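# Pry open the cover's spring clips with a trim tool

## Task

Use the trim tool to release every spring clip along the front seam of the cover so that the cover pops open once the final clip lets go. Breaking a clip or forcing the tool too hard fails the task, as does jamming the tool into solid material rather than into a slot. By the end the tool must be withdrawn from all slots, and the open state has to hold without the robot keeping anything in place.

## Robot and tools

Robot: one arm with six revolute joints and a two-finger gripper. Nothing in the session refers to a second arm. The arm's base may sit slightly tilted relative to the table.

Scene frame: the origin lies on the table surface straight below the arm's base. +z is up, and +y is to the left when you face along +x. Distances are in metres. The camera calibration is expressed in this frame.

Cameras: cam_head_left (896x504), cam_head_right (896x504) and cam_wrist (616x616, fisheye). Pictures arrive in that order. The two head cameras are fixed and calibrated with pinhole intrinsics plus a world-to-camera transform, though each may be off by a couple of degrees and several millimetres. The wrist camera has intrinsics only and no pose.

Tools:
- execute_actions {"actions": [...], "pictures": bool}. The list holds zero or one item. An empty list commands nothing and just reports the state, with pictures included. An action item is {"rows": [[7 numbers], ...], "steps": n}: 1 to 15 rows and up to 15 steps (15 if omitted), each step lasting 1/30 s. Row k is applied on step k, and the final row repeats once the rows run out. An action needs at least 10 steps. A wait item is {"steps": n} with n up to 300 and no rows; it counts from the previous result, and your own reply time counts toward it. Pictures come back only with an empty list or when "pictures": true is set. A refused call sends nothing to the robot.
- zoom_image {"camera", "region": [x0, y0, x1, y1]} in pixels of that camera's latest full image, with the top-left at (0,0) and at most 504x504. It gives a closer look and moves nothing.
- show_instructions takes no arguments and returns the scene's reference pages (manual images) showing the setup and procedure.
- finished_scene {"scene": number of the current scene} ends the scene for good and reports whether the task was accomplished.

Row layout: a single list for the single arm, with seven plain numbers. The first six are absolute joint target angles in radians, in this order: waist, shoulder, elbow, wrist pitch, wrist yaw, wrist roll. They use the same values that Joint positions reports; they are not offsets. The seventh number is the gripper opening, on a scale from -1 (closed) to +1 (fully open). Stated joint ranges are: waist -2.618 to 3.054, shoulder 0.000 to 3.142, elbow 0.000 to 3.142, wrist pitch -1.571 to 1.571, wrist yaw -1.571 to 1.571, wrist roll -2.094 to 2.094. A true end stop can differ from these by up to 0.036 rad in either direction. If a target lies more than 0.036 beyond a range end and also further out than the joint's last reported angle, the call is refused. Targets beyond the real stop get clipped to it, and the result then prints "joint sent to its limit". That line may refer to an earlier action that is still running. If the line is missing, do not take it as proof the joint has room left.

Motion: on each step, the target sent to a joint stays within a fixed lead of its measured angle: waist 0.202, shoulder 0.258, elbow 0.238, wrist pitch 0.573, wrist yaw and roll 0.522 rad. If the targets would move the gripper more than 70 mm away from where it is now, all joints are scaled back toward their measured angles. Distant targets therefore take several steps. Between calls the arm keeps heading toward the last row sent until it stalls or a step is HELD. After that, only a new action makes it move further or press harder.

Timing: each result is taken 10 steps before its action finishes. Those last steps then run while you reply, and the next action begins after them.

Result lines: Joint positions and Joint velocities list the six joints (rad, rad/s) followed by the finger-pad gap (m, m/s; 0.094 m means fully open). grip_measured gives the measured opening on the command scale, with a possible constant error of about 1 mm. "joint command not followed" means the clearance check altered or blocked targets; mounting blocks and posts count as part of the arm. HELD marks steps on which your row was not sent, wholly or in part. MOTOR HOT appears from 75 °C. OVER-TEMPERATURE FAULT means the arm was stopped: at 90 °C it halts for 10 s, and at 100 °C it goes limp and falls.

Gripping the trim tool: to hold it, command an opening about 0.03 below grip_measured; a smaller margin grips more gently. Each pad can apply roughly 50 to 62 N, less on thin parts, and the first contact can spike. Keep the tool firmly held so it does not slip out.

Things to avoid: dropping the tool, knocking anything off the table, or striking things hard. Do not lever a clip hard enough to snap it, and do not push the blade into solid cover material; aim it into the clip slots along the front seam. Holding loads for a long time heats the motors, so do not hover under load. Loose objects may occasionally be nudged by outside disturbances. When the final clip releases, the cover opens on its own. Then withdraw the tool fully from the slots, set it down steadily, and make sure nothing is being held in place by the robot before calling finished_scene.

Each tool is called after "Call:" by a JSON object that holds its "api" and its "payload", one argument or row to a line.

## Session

Call:
{"api": "show_instructions", "payload": {

}}

Reference images for this scene: manual page 1, manual page 2, manual page 3, manual page 4.

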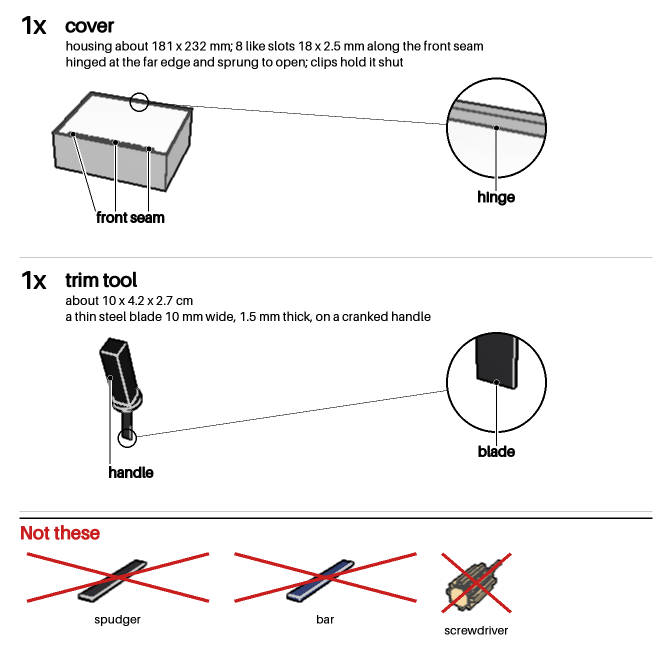

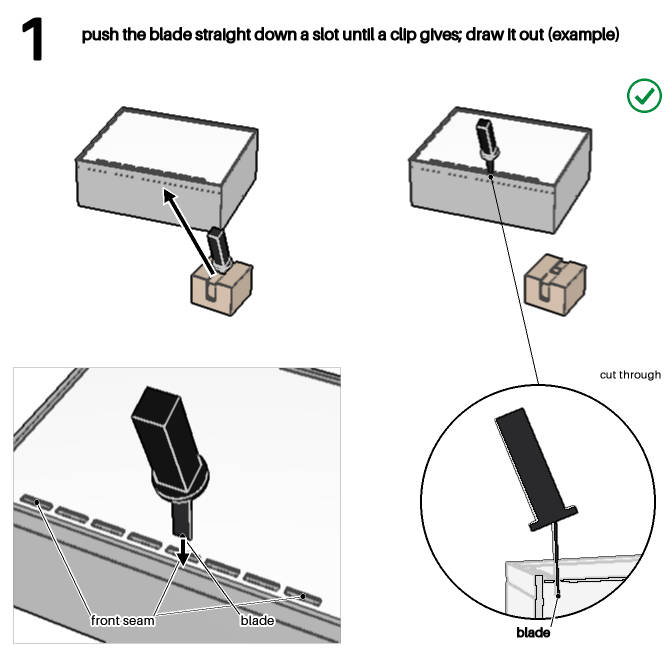

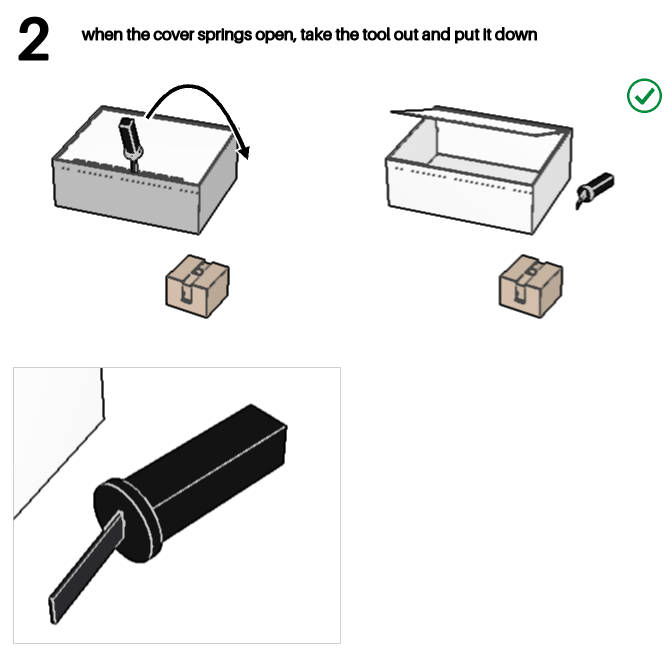

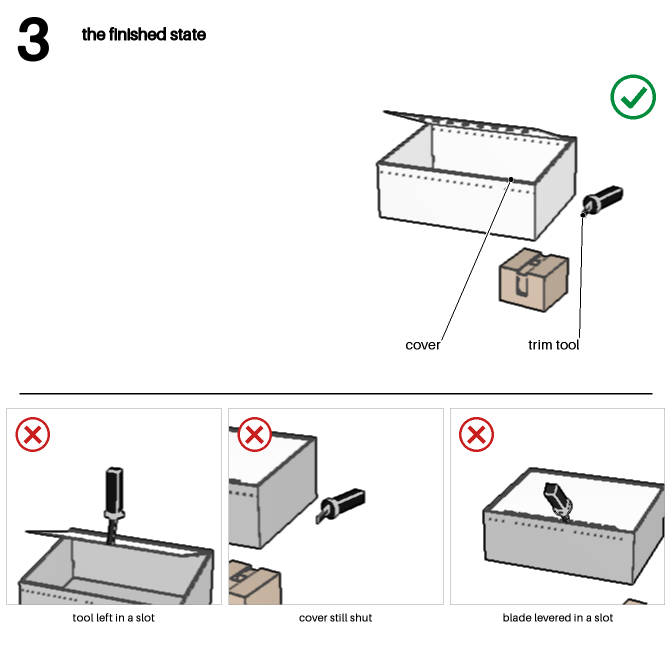

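Call:
{"api": "execute_actions", "payload": {
  "actions": []
}}

Scene clock: 0.00 s of 5100.00 s.
grip_measured=+1.000
Joint positions: [-1.585  0.596  0.191  0.649 -0.021  0.175  0.094]
Joint velocities: [ 0.007 -0.007  0.002 -0.081  0.037  0.007  0.   ]
Motor temperatures (°C, as the motors report them): [25 28 26 26 27 24]

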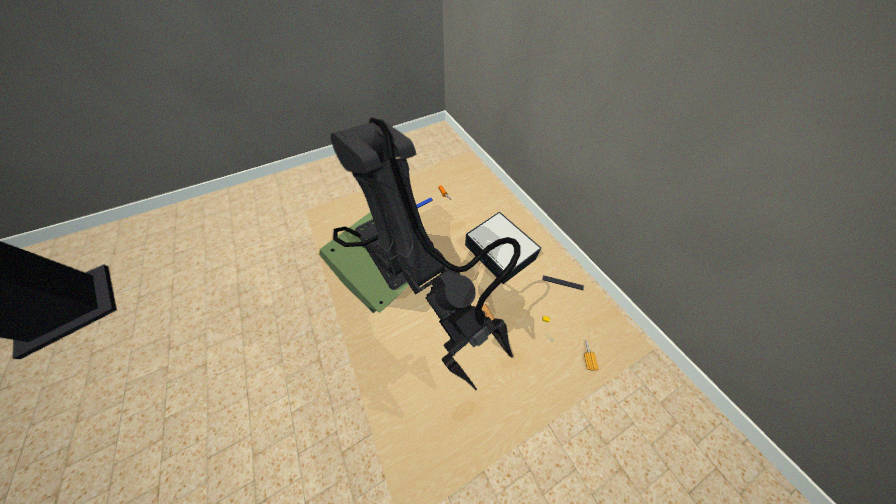

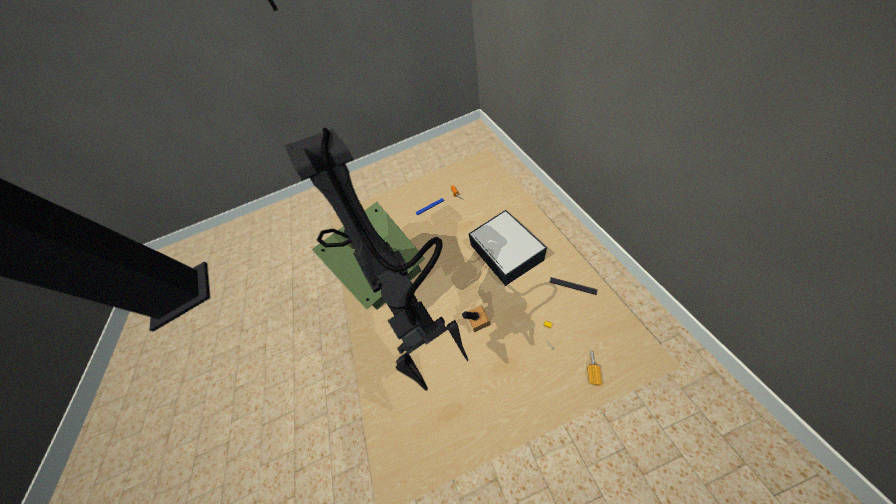

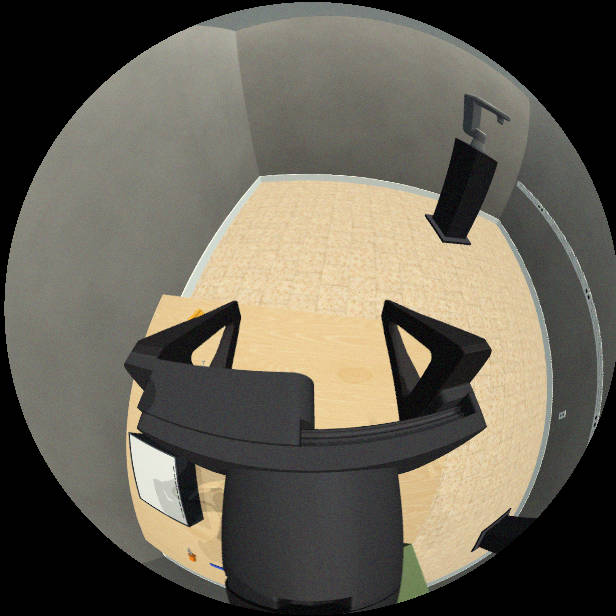

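Call:
{"api": "zoom_image", "payload": {
  "camera": "cam_head_right",
  "region": [420, 190, 600, 350]
}}

Call:
{"api": "zoom_image", "payload": {
  "camera": "cam_head_left",
  "region": [420, 190, 600, 350]
}}

Region (420, 190, 600, 350) of cam_head_right's 896x504 image, scaled by 2.800, with more detail than that image has.

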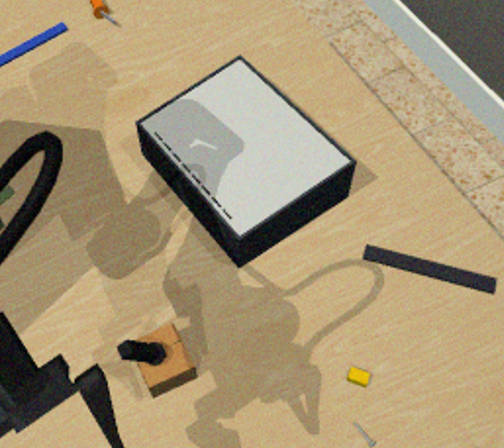

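Region (420, 190, 600, 350) of cam_head_left's 896x504 image, scaled by 2.800, with more detail than that image has.

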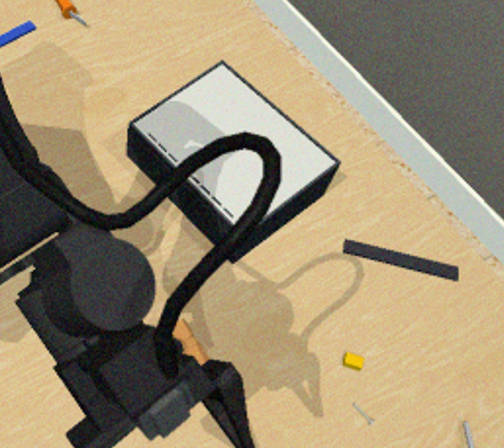

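Call:
{"api": "execute_actions", "payload": {
  "actions": [
    {"rows": [[-1.14,1.0,0.29,0.30,0.06,-0.96,0.3]], "steps": 15}
  ]
}}

Call:
{"api": "execute_actions", "payload": {
  "actions": [
    {"rows": [[-1.15,1.24,0.29,0.15,0.06,-0.96,0.3]], "steps": 15}
  ]
}}

Call:
{"api": "execute_actions", "payload": {
  "actions": [
    {"steps": 30}
  ],
  "pictures": true
}}

Scene clock: 6.40 s of 5100.00 s.
grip_measured=+0.306
Joint positions: [-1.346  0.871  0.269  0.516  0.028 -0.185  0.061]
Joint velocities: [ 1.609  1.585  0.115 -0.901  0.168 -2.234 -0.009]
Motor temperatures (°C, as the motors report them): [25 28 26 28 27 24]
Steps of this call (steps 1 to 90: nothing new was sent; then 3.23 s passed at rest; steps 91 to 95: the first 5 steps of this action). Readings (joint positions):
91: [-1.559 0.622 0.203 0.628 -0.000 0.111]
92: [-1.507 0.682 0.230 0.597 0.011 0.034]
94: [-1.400 0.813 0.263 0.544 0.022 -0.107]
95: the state above

Scene clock: 6.90 s of 5100.00 s.
grip_measured=+0.302
Joint positions: [-1.145  1.226  0.294  0.235  0.052 -0.919  0.061]
Joint velocities: [-0.002  0.584  0.017 -0.93   0.007 -0.3    0.   ]
Motor temperatures (°C, as the motors report them): [25 28 26 28 27 24]
Steps of this call (steps 1 to 10: the last 10 steps of your previous action; steps 11 to 15: the first 5 steps of this action). Readings (joint positions):
11: [-1.145 1.029 0.275 0.328 0.048 -0.872]
12: [-1.145 1.092 0.288 0.318 0.049 -0.888]
14: [-1.145 1.199 0.294 0.270 0.051 -0.911]
15: the state above

Scene clock: 7.90 s of 5100.00 s.
grip_measured=+0.302
Joint positions: [-1.145  1.24   0.294  0.171  0.054 -0.951  0.061]
Joint velocities: [-0.017  0.007 -0.002 -0.037 -0.095 -0.007  0.   ]
Motor temperatures (°C, as the motors report them): [25 28 26 28 27 24]
Kept back: nothing.
Steps of this call (steps 1 to 10: the last 10 steps of your previous action; steps 11 to 30: the robot went on to your last target). Readings (joint positions):
1: [-1.145 1.238 0.294 0.209 0.053 -0.926]
2: [-1.145 1.240 0.294 0.194 0.053 -0.932]
4: [-1.145 1.240 0.294 0.184 0.053 -0.939]
8: [-1.145 1.240 0.294 0.176 0.054 -0.946]
30: the state above
The arm was judged still, so your last target was given up. Only a new action makes it travel on or press farther. Fingers that are still opening or closing keep moving.

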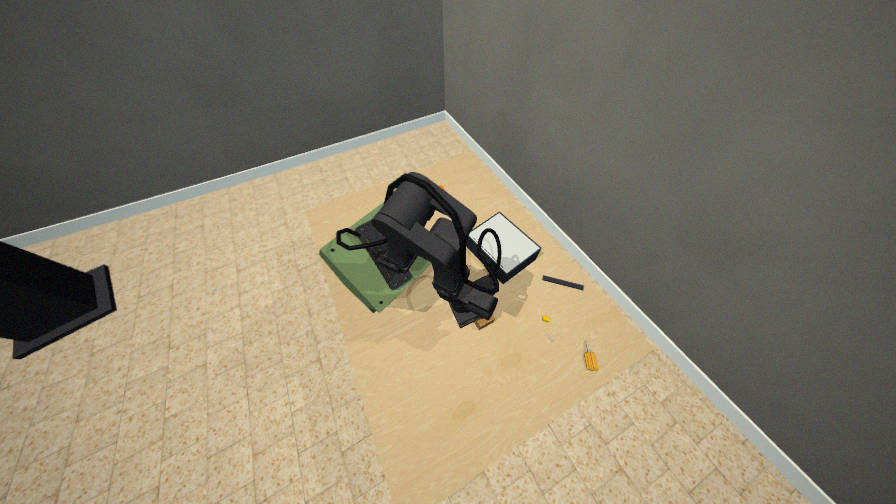

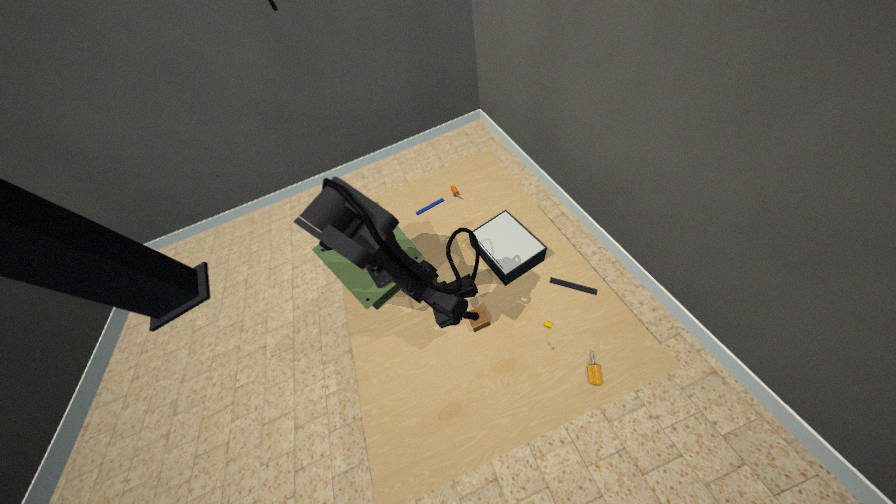

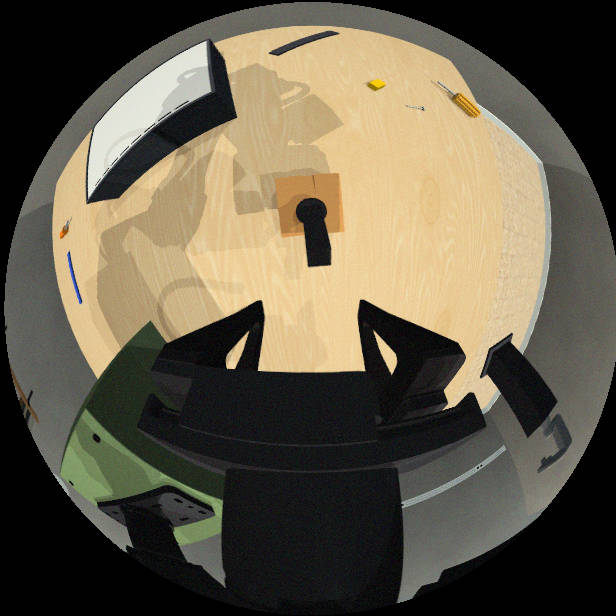

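Call:
{"api": "execute_actions", "payload": {
  "actions": [
    {"rows": [[-1.145,1.40,0.33,0.30,0.06,-1.07,0.3],[-1.145,1.50,0.35,0.40,0.06,-1.07,0.3],[-1.145,1.535,0.35,0.43,0.06,-1.07,0.3]], "steps": 15}
  ]
}}

Call:
{"api": "execute_actions", "payload": {
  "actions": [
    {"steps": 30}
  ],
  "pictures": true
}}

Scene clock: 10.40 s of 5100.00 s.
grip_measured=+0.302
Joint positions: [-1.145  1.503  0.334  0.329  0.054 -1.024  0.061]
Joint velocities: [ 0.017  0.867  0.017  0.52   0.007 -0.344 -0.   ]
Motor temperatures (°C, as the motors report them): [25 28 26 28 27 24]
Steps of this call (steps 1 to 70: nothing new was sent; steps 71 to 75: the first 5 steps of this action). Readings (joint positions):
71: [-1.145 1.262 0.295 0.192 0.054 -0.969]
72: [-1.145 1.322 0.306 0.233 0.054 -0.988]
74: [-1.145 1.463 0.332 0.308 0.054 -1.014]
75: the state above

Scene clock: 11.40 s of 5100.00 s.
grip_measured=+0.302
Joint positions: [-1.145  1.531  0.334  0.417  0.054 -1.061  0.061]
Joint velocities: [ 0.007  0.017  0.002  0.022 -0.066 -0.007 -0.002]
Motor temperatures (°C, as the motors report them): [25 28 26 28 27 24]
Kept back: nothing.
Steps of this call (steps 1 to 10: the last 10 steps of your previous action; steps 11 to 30: the robot went on to your last target). Readings (joint positions):
1: [-1.145 1.523 0.334 0.338 0.054 -1.031]
2: [-1.145 1.531 0.334 0.345 0.054 -1.038]
4: [-1.145 1.531 0.334 0.369 0.054 -1.046]
8: [-1.145 1.531 0.334 0.400 0.054 -1.055]
30: the state above
The arm was judged still, so your last target was given up. Only a new action makes it travel on or press farther. Fingers that are still opening or closing keep moving.

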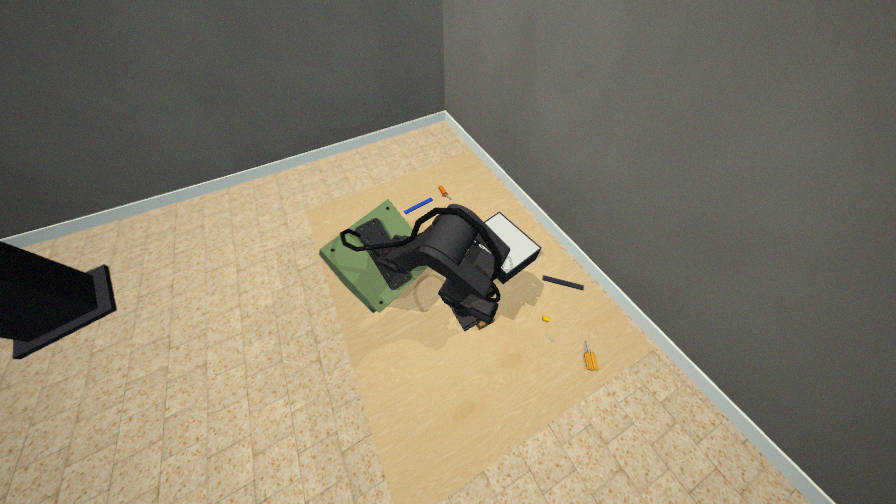

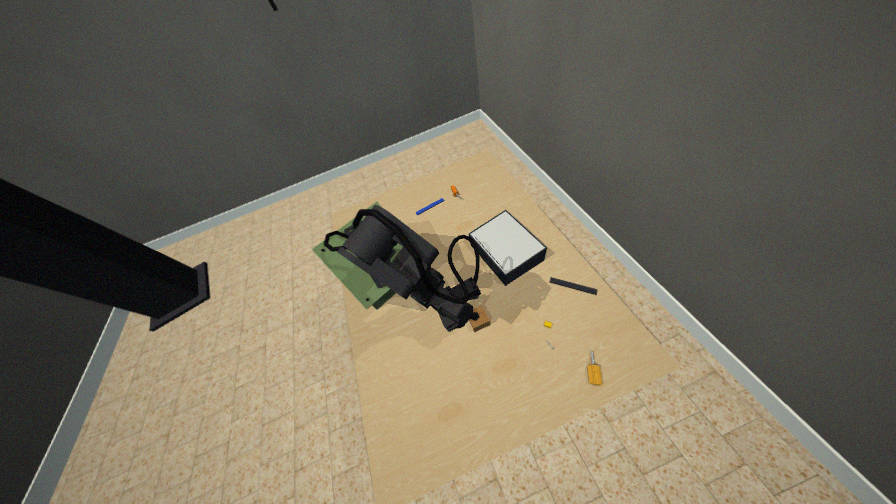

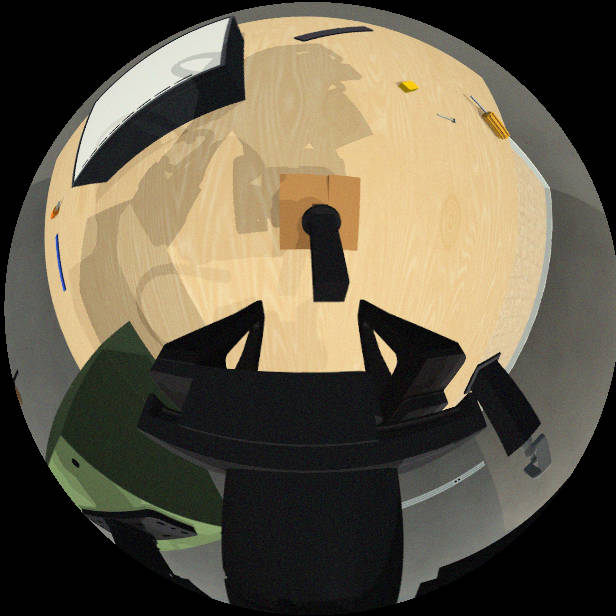

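Call:
{"api": "execute_actions", "payload": {
  "actions": [
    {"rows": [[-1.097,1.505,0.418,0.33,0.06,-1.07,0.3]], "steps": 15}
  ]
}}

Call:
{"api": "execute_actions", "payload": {
  "actions": [
    {"steps": 22}
  ],
  "pictures": true
}}

Scene clock: 14.83 s of 5100.00 s.
grip_measured=+0.302
Joint positions: [-1.109  1.527  0.391  0.371  0.058 -1.062  0.061]
Joint velocities: [ 0.056 -0.115  0.193 -0.022  0.022 -0.007 -0.   ]
Motor temperatures (°C, as the motors report them): [25 28 26 28 27 24]
Steps of this call (steps 1 to 90: nothing new was sent; then 0.27 s passed at rest; steps 91 to 95: the first 5 steps of this action). Readings (joint positions):
91: [-1.140 1.530 0.343 0.401 0.057 -1.061]
92: [-1.130 1.530 0.357 0.383 0.058 -1.061]
94: [-1.113 1.529 0.383 0.372 0.058 -1.062]
95: the state above

Scene clock: 15.57 s of 5100.00 s.
grip_measured=+0.302
Joint positions: [-1.108  1.519  0.4    0.352  0.058 -1.062  0.061]
Joint velocities: [ 0.007 -0.012  0.007  0.066 -0.022 -0.066 -0.001]
Motor temperatures (°C, as the motors report them): [25 28 26 28 27 24]
Kept back: nothing.
Steps of this call (steps 1 to 10: the last 10 steps of your previous action; steps 11 to 22: the robot went on to your last target). Readings (joint positions):
1: [-1.108 1.523 0.397 0.371 0.058 -1.062]
2: [-1.108 1.520 0.399 0.371 0.058 -1.062]
4: [-1.108 1.519 0.400 0.368 0.058 -1.062]
8: [-1.108 1.519 0.400 0.358 0.058 -1.062]
22: the state above

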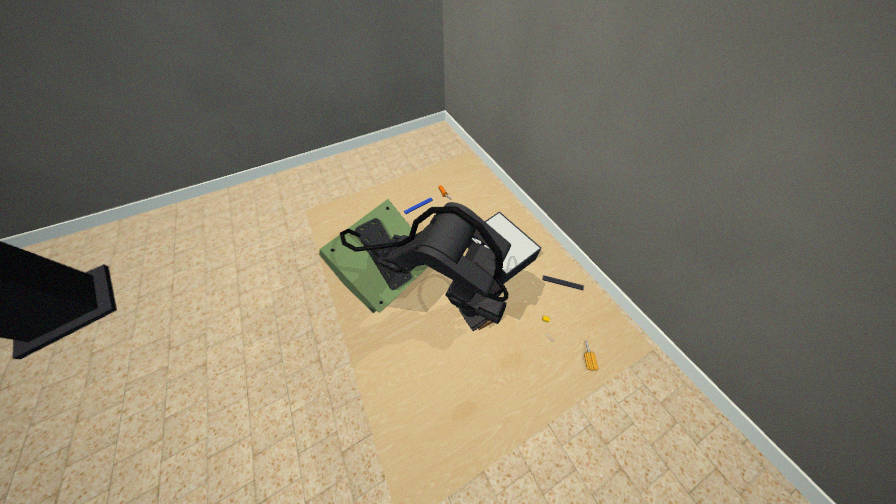

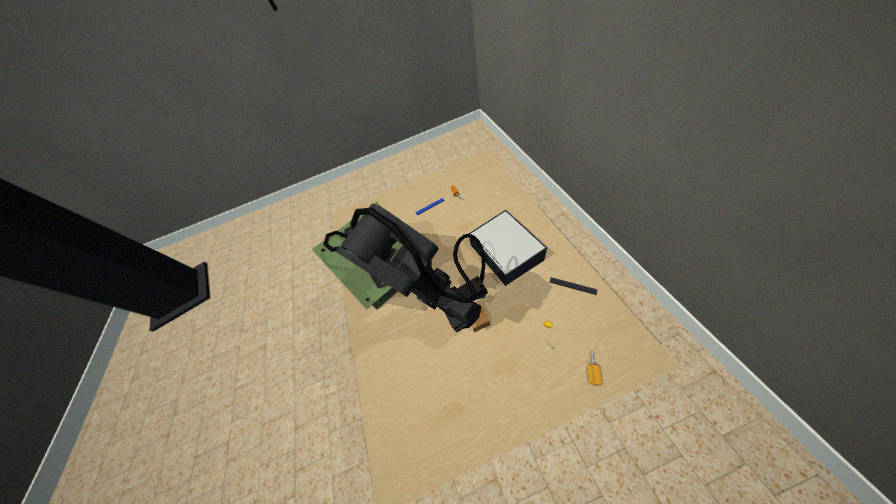

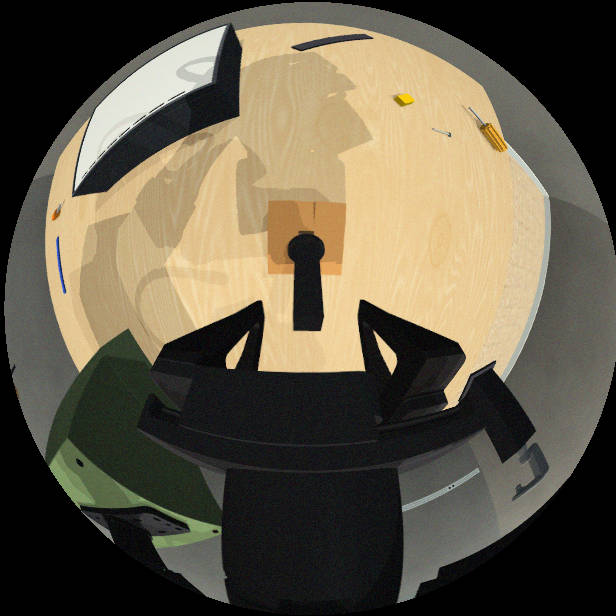

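Call:
{"api": "execute_actions", "payload": {
  "actions": [
    {"rows": [[-1.097,1.57,0.43,0.39,0.06,-1.06,0.3],[-1.097,1.62,0.445,0.43,0.06,-1.06,0.3],[-1.097,1.673,0.453,0.46,0.06,-1.06,0.3]], "steps": 15}
  ]
}}

Call:
{"api": "execute_actions", "payload": {
  "actions": [
    {"steps": 22}
  ],
  "pictures": true
}}

Scene clock: 16.60 s of 5100.00 s.
grip_measured=+0.302
Joint positions: [-1.108  1.636  0.43   0.413  0.058 -1.062  0.061]
Joint velocities: [-0.007  0.652  0.085  0.3   -0.007 -0.051 -0.   ]
Motor temperatures (°C, as the motors report them): [25 28 26 28 27 24]
Steps of this call (steps 1 to 15: the robot went on to your last target; steps 16 to 26: nothing new was sent; steps 27 to 31: the first 5 steps of this action). Readings (joint positions):
27: [-1.108 1.523 0.400 0.357 0.058 -1.062]
28: [-1.108 1.540 0.404 0.369 0.058 -1.062]
30: [-1.108 1.608 0.424 0.403 0.058 -1.062]
31: the state above

Scene clock: 17.33 s of 5100.00 s.
grip_measured=+0.302
Joint positions: [-1.108  1.663  0.432  0.447  0.058 -1.062  0.061]
Joint velocities: [ 0.007  0.007 -0.002 -0.007  0.037 -0.051 -0.   ]
Motor temperatures (°C, as the motors report them): [25 28 26 28 27 24]
Kept back: nothing.
Steps of this call (steps 1 to 10: the last 10 steps of your previous action; steps 11 to 22: the robot went on to your last target). Readings (joint positions):
1: [-1.108 1.652 0.432 0.419 0.058 -1.062]
2: [-1.108 1.660 0.432 0.419 0.058 -1.062]
4: [-1.108 1.663 0.432 0.424 0.058 -1.062]
8: [-1.108 1.663 0.432 0.439 0.058 -1.062]
22: the state above

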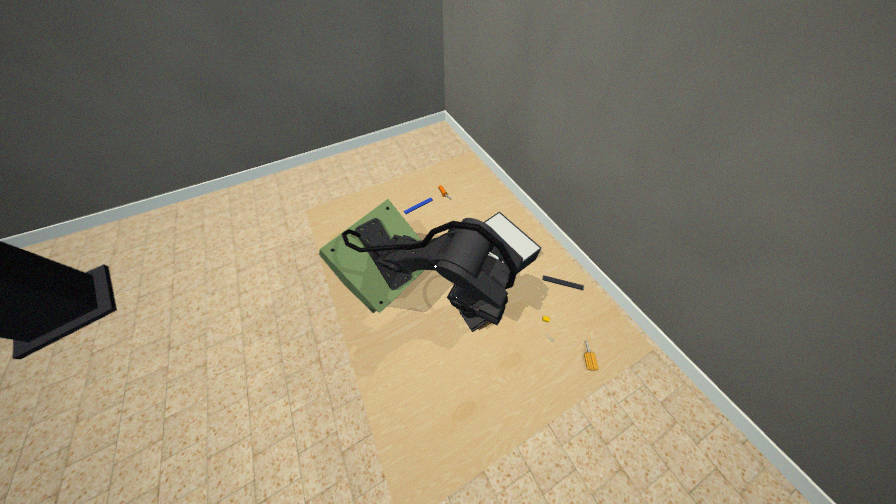

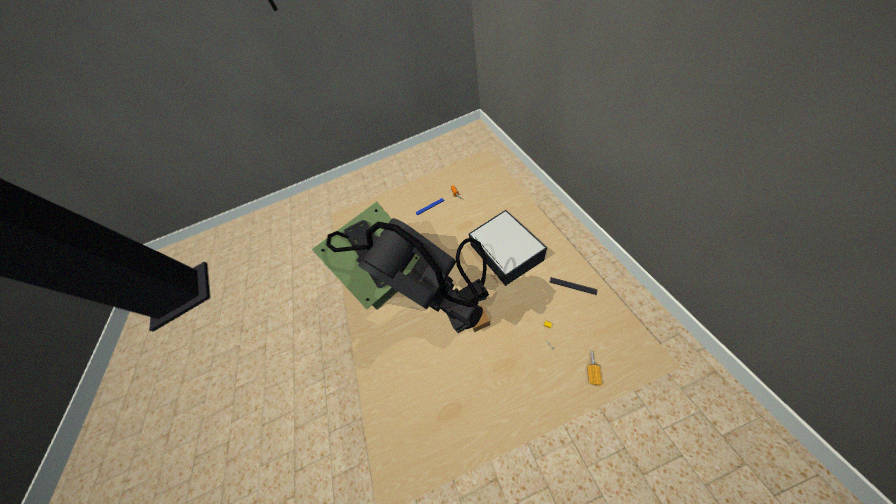

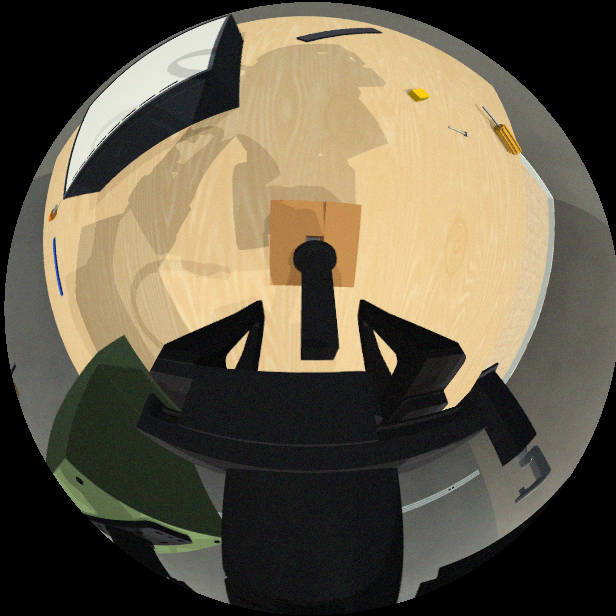

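Call:
{"api": "execute_actions", "payload": {
  "actions": [
    {"rows": [[-1.097,1.69,0.465,0.46,0.06,-1.06,0.3],[-1.097,1.708,0.475,0.468,0.06,-1.06,0.3]], "steps": 12}
  ]
}}

Call:
{"api": "execute_actions", "payload": {
  "actions": [
    {"steps": 20}
  ],
  "pictures": true
}}

Scene clock: 18.40 s of 5100.00 s.
grip_measured=+0.302
Joint positions: [-1.108  1.666  0.434  0.448  0.058 -1.062  0.061]
Joint velocities: [-0.002  0.203  0.115  0.066  0.007 -0.022 -0.   ]
Motor temperatures (°C, as the motors report them): [25 28 26 28 27 24]
Steps of this call (steps 1 to 15: the robot went on to your last target; steps 16 to 30: nothing new was sent; steps 31 to 32: the first 2 steps of this action). Readings (joint positions):
31: [-1.108 1.663 0.432 0.447 0.058 -1.062]
32: the state above

Scene clock: 19.07 s of 5100.00 s.
grip_measured=+0.302
Joint positions: [-1.108  1.69   0.451  0.455  0.058 -1.062  0.061]
Joint velocities: [ 0.002 -0.007  0.007  0.037 -0.007 -0.11   0.   ]
Motor temperatures (°C, as the motors report them): [25 28 26 27 27 24]
Kept back: nothing.
Steps of this call (steps 1 to 10: the last 10 steps of your previous action; steps 11 to 20: the robot went on to your last target). Readings (joint positions):
1: [-1.108 1.674 0.440 0.449 0.058 -1.062]
2: [-1.108 1.682 0.445 0.450 0.058 -1.062]
4: [-1.108 1.689 0.451 0.453 0.058 -1.062]
8: [-1.108 1.690 0.451 0.455 0.058 -1.062]
20: the state above

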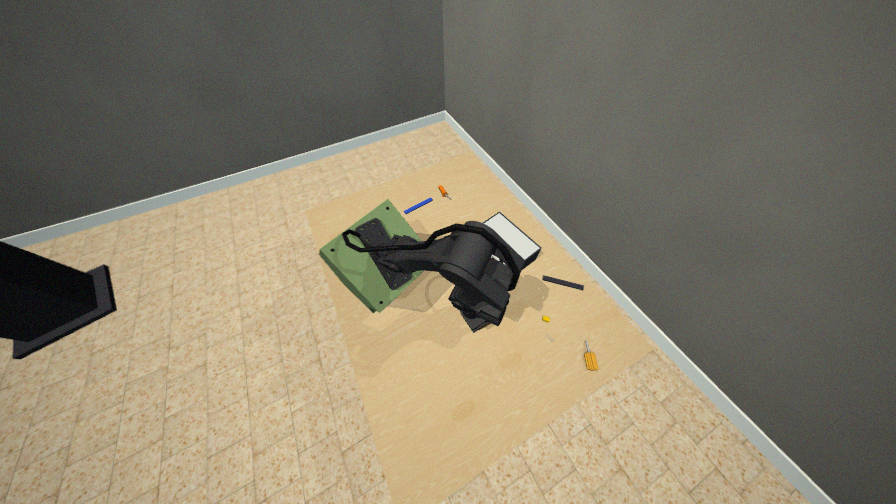

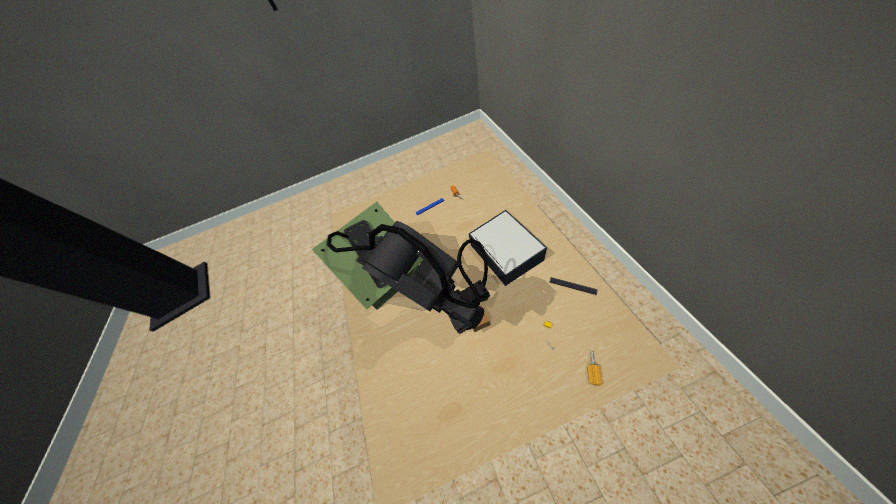

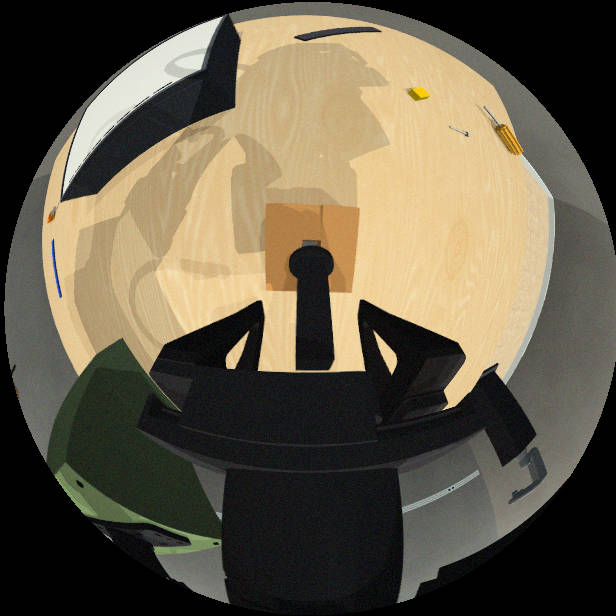

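Centered. Close the gripper.

Call:
{"api": "execute_actions", "payload": {
  "actions": [
    {"rows": [[-1.108,1.69,0.451,0.455,0.058,-1.062,-0.2],[-1.108,1.69,0.451,0.455,0.058,-1.062,-0.5],[-1.108,1.69,0.451,0.455,0.058,-1.062,-0.62],[-1.108,1.69,0.451,0.455,0.058,-1.062,-0.68],[-1.108,1.69,0.451,0.455,0.058,-1.062,-0.75]], "steps": 15}
  ]
}}

Call:
{"api": "execute_actions", "payload": {
  "actions": [
    {"steps": 14}
  ]
}}

Scene clock: 19.57 s of 5100.00 s.
grip_measured=-0.696
Joint positions: [-1.108  1.69   0.451  0.456  0.058 -1.062  0.014]
Joint velocities: [ 0.002  0.002 -0.017  0.037 -0.007 -0.051  0.001]
Motor temperatures (°C, as the motors report them): [25 28 26 27 27 24]
Steps of this call (steps 1 to 10: the robot went on to your last target; steps 11 to 15: the first 5 steps of this action). Readings (joint positions):
11: [-1.108 1.690 0.451 0.456 0.058 -1.062]
12: [-1.108 1.690 0.451 0.456 0.058 -1.062]
14: [-1.108 1.690 0.451 0.456 0.058 -1.062]
15: the state above

Scene clock: 20.03 s of 5100.00 s.
grip_measured=-0.692
Joint positions: [-1.108  1.69   0.451  0.456  0.058 -1.062  0.014]
Joint velocities: [-0.017  0.007 -0.007 -0.037 -0.095 -0.022 -0.001]
Motor temperatures (°C, as the motors report them): [25 28 26 27 27 24]
Kept back: nothing.
Steps of this call (steps 1 to 10: the last 10 steps of your previous action; steps 11 to 14: the robot went on to your last target). Readings (joint positions):
1: [-1.108 1.690 0.451 0.456 0.058 -1.062]
2: [-1.108 1.690 0.451 0.456 0.058 -1.062]
4: [-1.108 1.690 0.451 0.456 0.058 -1.062]
8: [-1.108 1.690 0.451 0.456 0.058 -1.062]
14: the state above

Call:
{"api": "execute_actions", "payload": {
  "actions": [
    {"rows": [[-1.108,1.665,0.44,0.43,0.058,-1.062,-0.75],[-1.108,1.65,0.435,0.415,0.058,-1.062,-0.75],[-1.108,1.63,0.43,0.40,0.058,-1.062,-0.75],[-1.108,1.61,0.425,0.385,0.058,-1.062,-0.75],[-1.108,1.59,0.42,0.37,0.058,-1.062,-0.75],[-1.108,1.57,0.41,0.355,0.058,-1.062,-0.75],[-1.108,1.55,0.405,0.34,0.058,-1.062,-0.75],[-1.108,1.53,0.40,0.325,0.058,-1.062,-0.75],[-1.108,1.505,0.395,0.305,0.058,-1.062,-0.75],[-1.108,1.48,0.39,0.285,0.058,-1.062,-0.75],[-1.108,1.455,0.385,0.265,0.058,-1.062,-0.75],[-1.108,1.43,0.38,0.245,0.058,-1.062,-0.75],[-1.108,1.40,0.375,0.22,0.058,-1.062,-0.75],[-1.108,1.37,0.37,0.195,0.058,-1.062,-0.75],[-1.108,1.34,0.365,0.17,0.058,-1.062,-0.75]], "steps": 15}
  ]
}}

Call:
{"api": "execute_actions", "payload": {
  "actions": [
    {"rows": [[-1.07,1.34,0.37,0.16,0.08,-1.04,-0.75],[-1.03,1.34,0.38,0.15,0.10,-1.01,-0.75],[-0.99,1.345,0.39,0.14,0.13,-0.98,-0.75],[-0.95,1.35,0.40,0.13,0.16,-0.95,-0.75],[-0.91,1.35,0.41,0.12,0.19,-0.92,-0.75],[-0.87,1.355,0.42,0.11,0.22,-0.89,-0.75],[-0.83,1.36,0.43,0.10,0.25,-0.86,-0.75],[-0.79,1.36,0.44,0.085,0.28,-0.83,-0.75],[-0.75,1.365,0.45,0.07,0.31,-0.80,-0.75],[-0.71,1.37,0.46,0.06,0.33,-0.78,-0.75],[-0.67,1.37,0.47,0.05,0.35,-0.75,-0.75],[-0.63,1.375,0.48,0.04,0.38,-0.73,-0.75],[-0.59,1.38,0.49,0.025,0.40,-0.70,-0.75],[-0.55,1.41,0.52,0.01,0.425,-0.66,-0.75],[-0.51,1.44,0.555,-0.005,0.45,-0.62,-0.75]], "steps": 15}
  ]
}}

Call:
{"api": "execute_actions", "payload": {
  "actions": [
    {"rows": [[-0.47,1.48,0.59,-0.02,0.475,-0.58,-0.75],[-0.43,1.52,0.63,-0.035,0.50,-0.54,-0.75],[-0.39,1.56,0.67,-0.05,0.52,-0.50,-0.75],[-0.35,1.60,0.71,-0.07,0.545,-0.46,-0.75],[-0.31,1.64,0.75,-0.085,0.57,-0.42,-0.75],[-0.28,1.67,0.79,-0.10,0.585,-0.385,-0.75],[-0.255,1.69,0.81,-0.115,0.595,-0.375,-0.75]], "steps": 15}
  ]
}}

Call:
{"api": "execute_actions", "payload": {
  "actions": [
    {"steps": 25}
  ],
  "pictures": true
}}

Scene clock: 26.13 s of 5100.00 s.
grip_measured=-0.692
Joint positions: [-1.108  1.645  0.449  0.42   0.058 -1.062  0.014]
Joint velocities: [ 0.002 -0.564 -0.066 -0.227 -0.007  0.051  0.   ]
Motor temperatures (°C, as the motors report them): [25 29 26 27 27 24]
Steps of this call (steps 1 to 15: the robot went on to your last target; steps 16 to 90: nothing new was sent; then 2.93 s passed at rest; steps 91 to 95: the first 5 steps of this action). Readings (joint positions):
91: [-1.108 1.690 0.451 0.455 0.058 -1.062]
92: [-1.108 1.686 0.451 0.451 0.058 -1.062]
94: [-1.108 1.663 0.451 0.431 0.058 -1.062]
95: the state above

Scene clock: 26.63 s of 5100.00 s.
grip_measured=-0.692
Joint positions: [-0.992  1.354  0.395  0.207  0.119 -1.006  0.014]
Joint velocities: [ 1.16   0.002  0.012 -0.52   0.447  0.462  0.001]
Motor temperatures (°C, as the motors report them): [25 29 26 27 27 24]
Steps of this call (steps 1 to 10: the last 10 steps of your previous action; steps 11 to 15: the first 5 steps of this action). Readings (joint positions):
11: [-1.104 1.379 0.395 0.256 0.063 -1.059]
12: [-1.091 1.363 0.395 0.240 0.073 -1.052]
14: [-1.032 1.354 0.395 0.220 0.102 -1.025]
15: the state above

Scene clock: 27.13 s of 5100.00 s.
grip_measured=-0.692
Joint positions: [-0.395  1.56   0.663 -0.004  0.469 -0.583  0.014]
Joint velocities: [ 1.096  1.17   1.179 -0.418  0.681  1.033  0.   ]
Motor temperatures (°C, as the motors report them): [25 29 26 27 27 24]
Steps of this call (steps 1 to 10: the last 10 steps of your previous action; steps 11 to 15: the first 5 steps of this action). Readings (joint positions):
11: [-0.550 1.405 0.511 0.052 0.372 -0.725]
12: [-0.511 1.439 0.545 0.038 0.397 -0.691]
14: [-0.434 1.518 0.622 0.010 0.445 -0.620]
15: the state above

Scene clock: 27.97 s of 5100.00 s.
grip_measured=-0.692
Joint positions: [-0.257  1.68   0.79  -0.096  0.586 -0.385  0.014]
Joint velocities: [-0.007  0.007  0.002 -0.022  0.022  0.022 -0.001]
Motor temperatures (°C, as the motors report them): [25 29 26 27 27 24]
Kept back: nothing.
Steps of this call (steps 1 to 10: the last 10 steps of your previous action; steps 11 to 25: the robot went on to your last target). Readings (joint positions):
1: [-0.358 1.599 0.704 -0.017 0.490 -0.546]
2: [-0.323 1.635 0.741 -0.029 0.509 -0.514]
4: [-0.273 1.674 0.783 -0.041 0.531 -0.467]
8: [-0.257 1.680 0.790 -0.069 0.560 -0.419]
25: the state above

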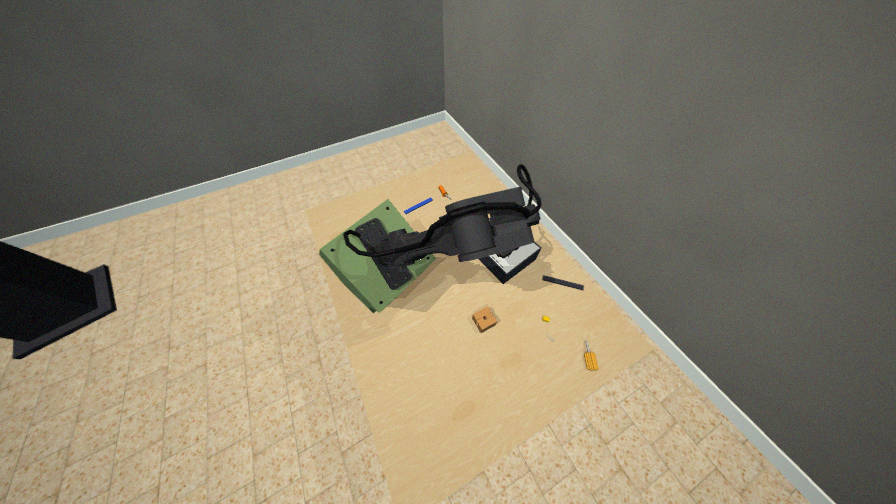

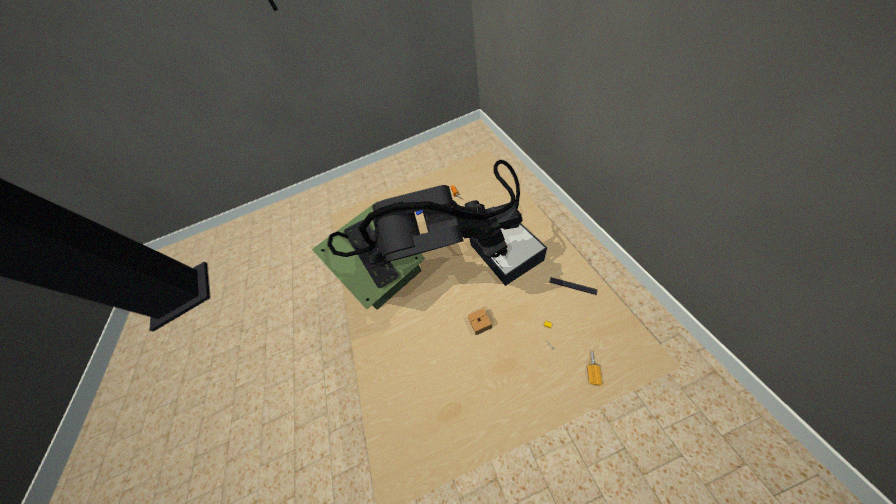

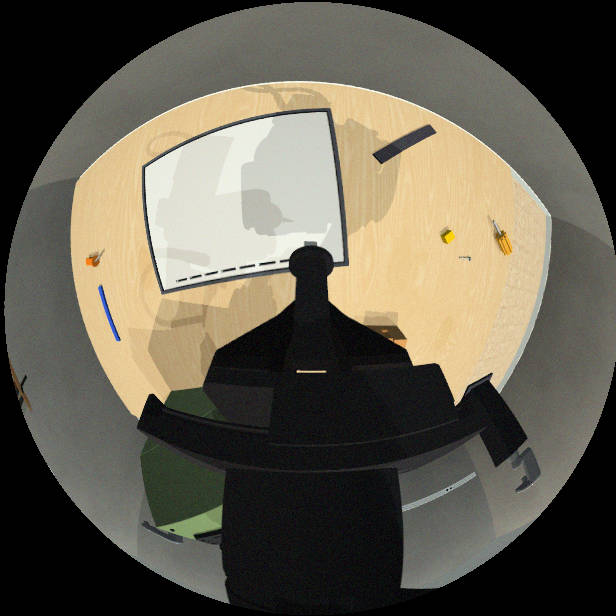

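Call:
{"api": "zoom_image", "payload": {
  "camera": "cam_wrist",
  "region": [140, 200, 380, 320]
}}

Region (140, 200, 380, 320) of cam_wrist's 616x616 image, scaled by 2.100, with more detail than that image has.

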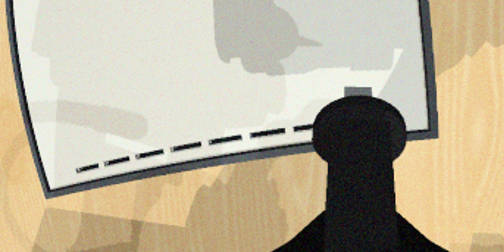

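Call:
{"api": "execute_actions", "payload": {
  "actions": [
    {"rows": [[-0.28,1.65,0.73,-0.05,0.575,-0.44,-0.75],[-0.30,1.62,0.66,-0.01,0.56,-0.49,-0.75],[-0.317,1.597,0.608,0.022,0.553,-0.52,-0.75]], "steps": 15}
  ]
}}

Call:
{"api": "execute_actions", "payload": {
  "actions": [
    {"steps": 25}
  ],
  "pictures": true
}}

Call:
{"api": "zoom_image", "payload": {
  "camera": "cam_wrist",
  "region": [200, 180, 400, 300]
}}

Scene clock: 30.53 s of 5100.00 s.
grip_measured=-0.692
Joint positions: [-0.304  1.617  0.658 -0.023  0.574 -0.458  0.014]
Joint velocities: [-0.364 -0.237 -0.789  0.022 -0.007 -0.359  0.   ]
Motor temperatures (°C, as the motors report them): [25 29 26 27 27 24]
Steps of this call (steps 1 to 15: the robot went on to your last target; steps 16 to 72: nothing new was sent; steps 73 to 77: the first 5 steps of this action). Readings (joint positions):
73: [-0.259 1.678 0.784 -0.087 0.585 -0.392]
74: [-0.265 1.669 0.763 -0.065 0.581 -0.408]
76: [-0.290 1.630 0.689 -0.025 0.574 -0.445]
77: the state above

Scene clock: 31.37 s of 5100.00 s.
grip_measured=-0.692
Joint positions: [-0.32   1.613  0.616  0.006  0.568 -0.512  0.014]
Joint velocities: [-0.017 -0.007  0.002 -0.007 -0.095  0.037  0.   ]
Motor temperatures (°C, as the motors report them): [25 29 26 27 27 24]
Kept back: nothing.
Steps of this call (steps 1 to 10: the last 10 steps of your previous action; steps 11 to 25: the robot went on to your last target). Readings (joint positions):
1: [-0.314 1.613 0.637 -0.023 0.574 -0.469]
2: [-0.319 1.613 0.625 -0.023 0.574 -0.477]
4: [-0.320 1.613 0.616 -0.022 0.572 -0.490]
8: [-0.320 1.613 0.616 -0.005 0.569 -0.503]
25: the state above

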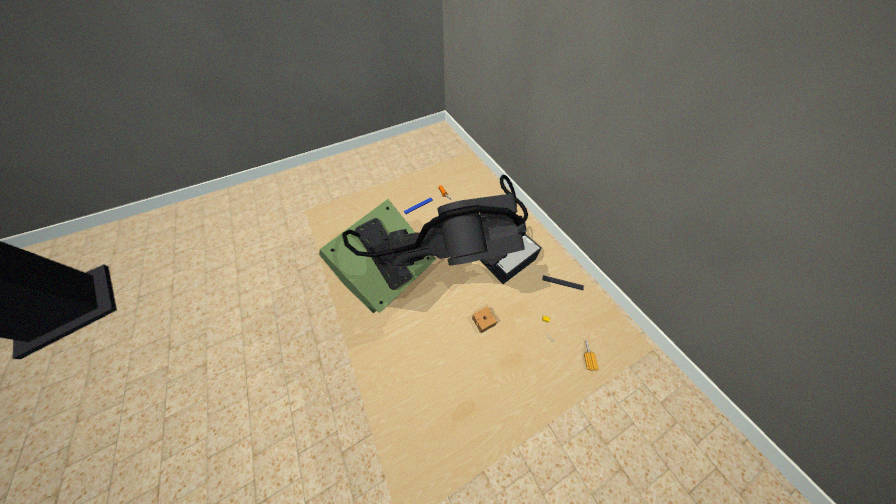

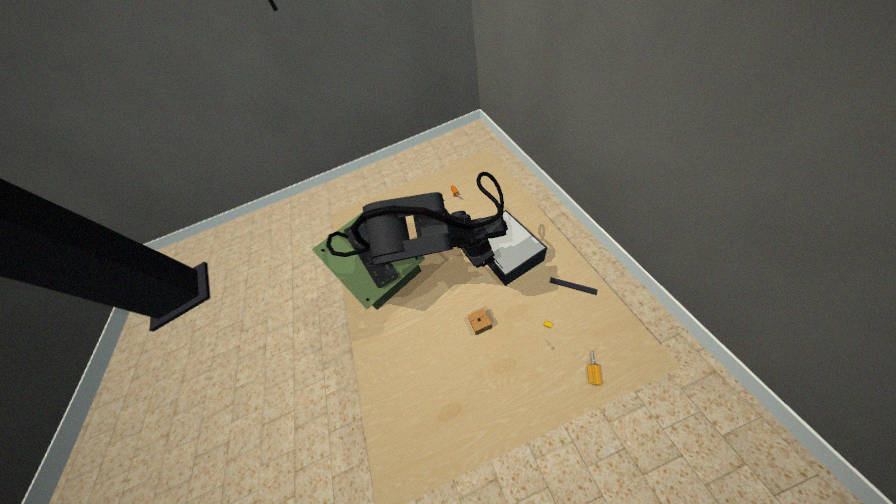

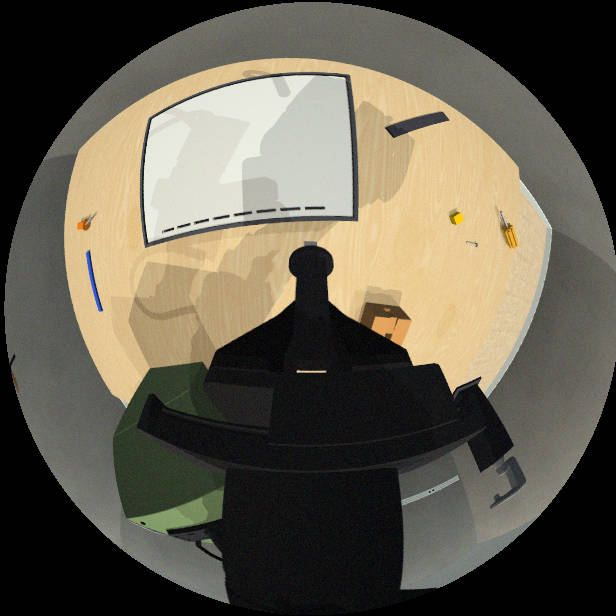

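Region (200, 180, 400, 300) of cam_wrist's 616x616 image, scaled by 2.520, with more detail than that image has; it fills the top 302 rows of this view, and the rest is white.

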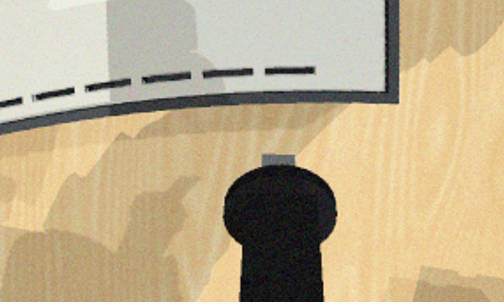

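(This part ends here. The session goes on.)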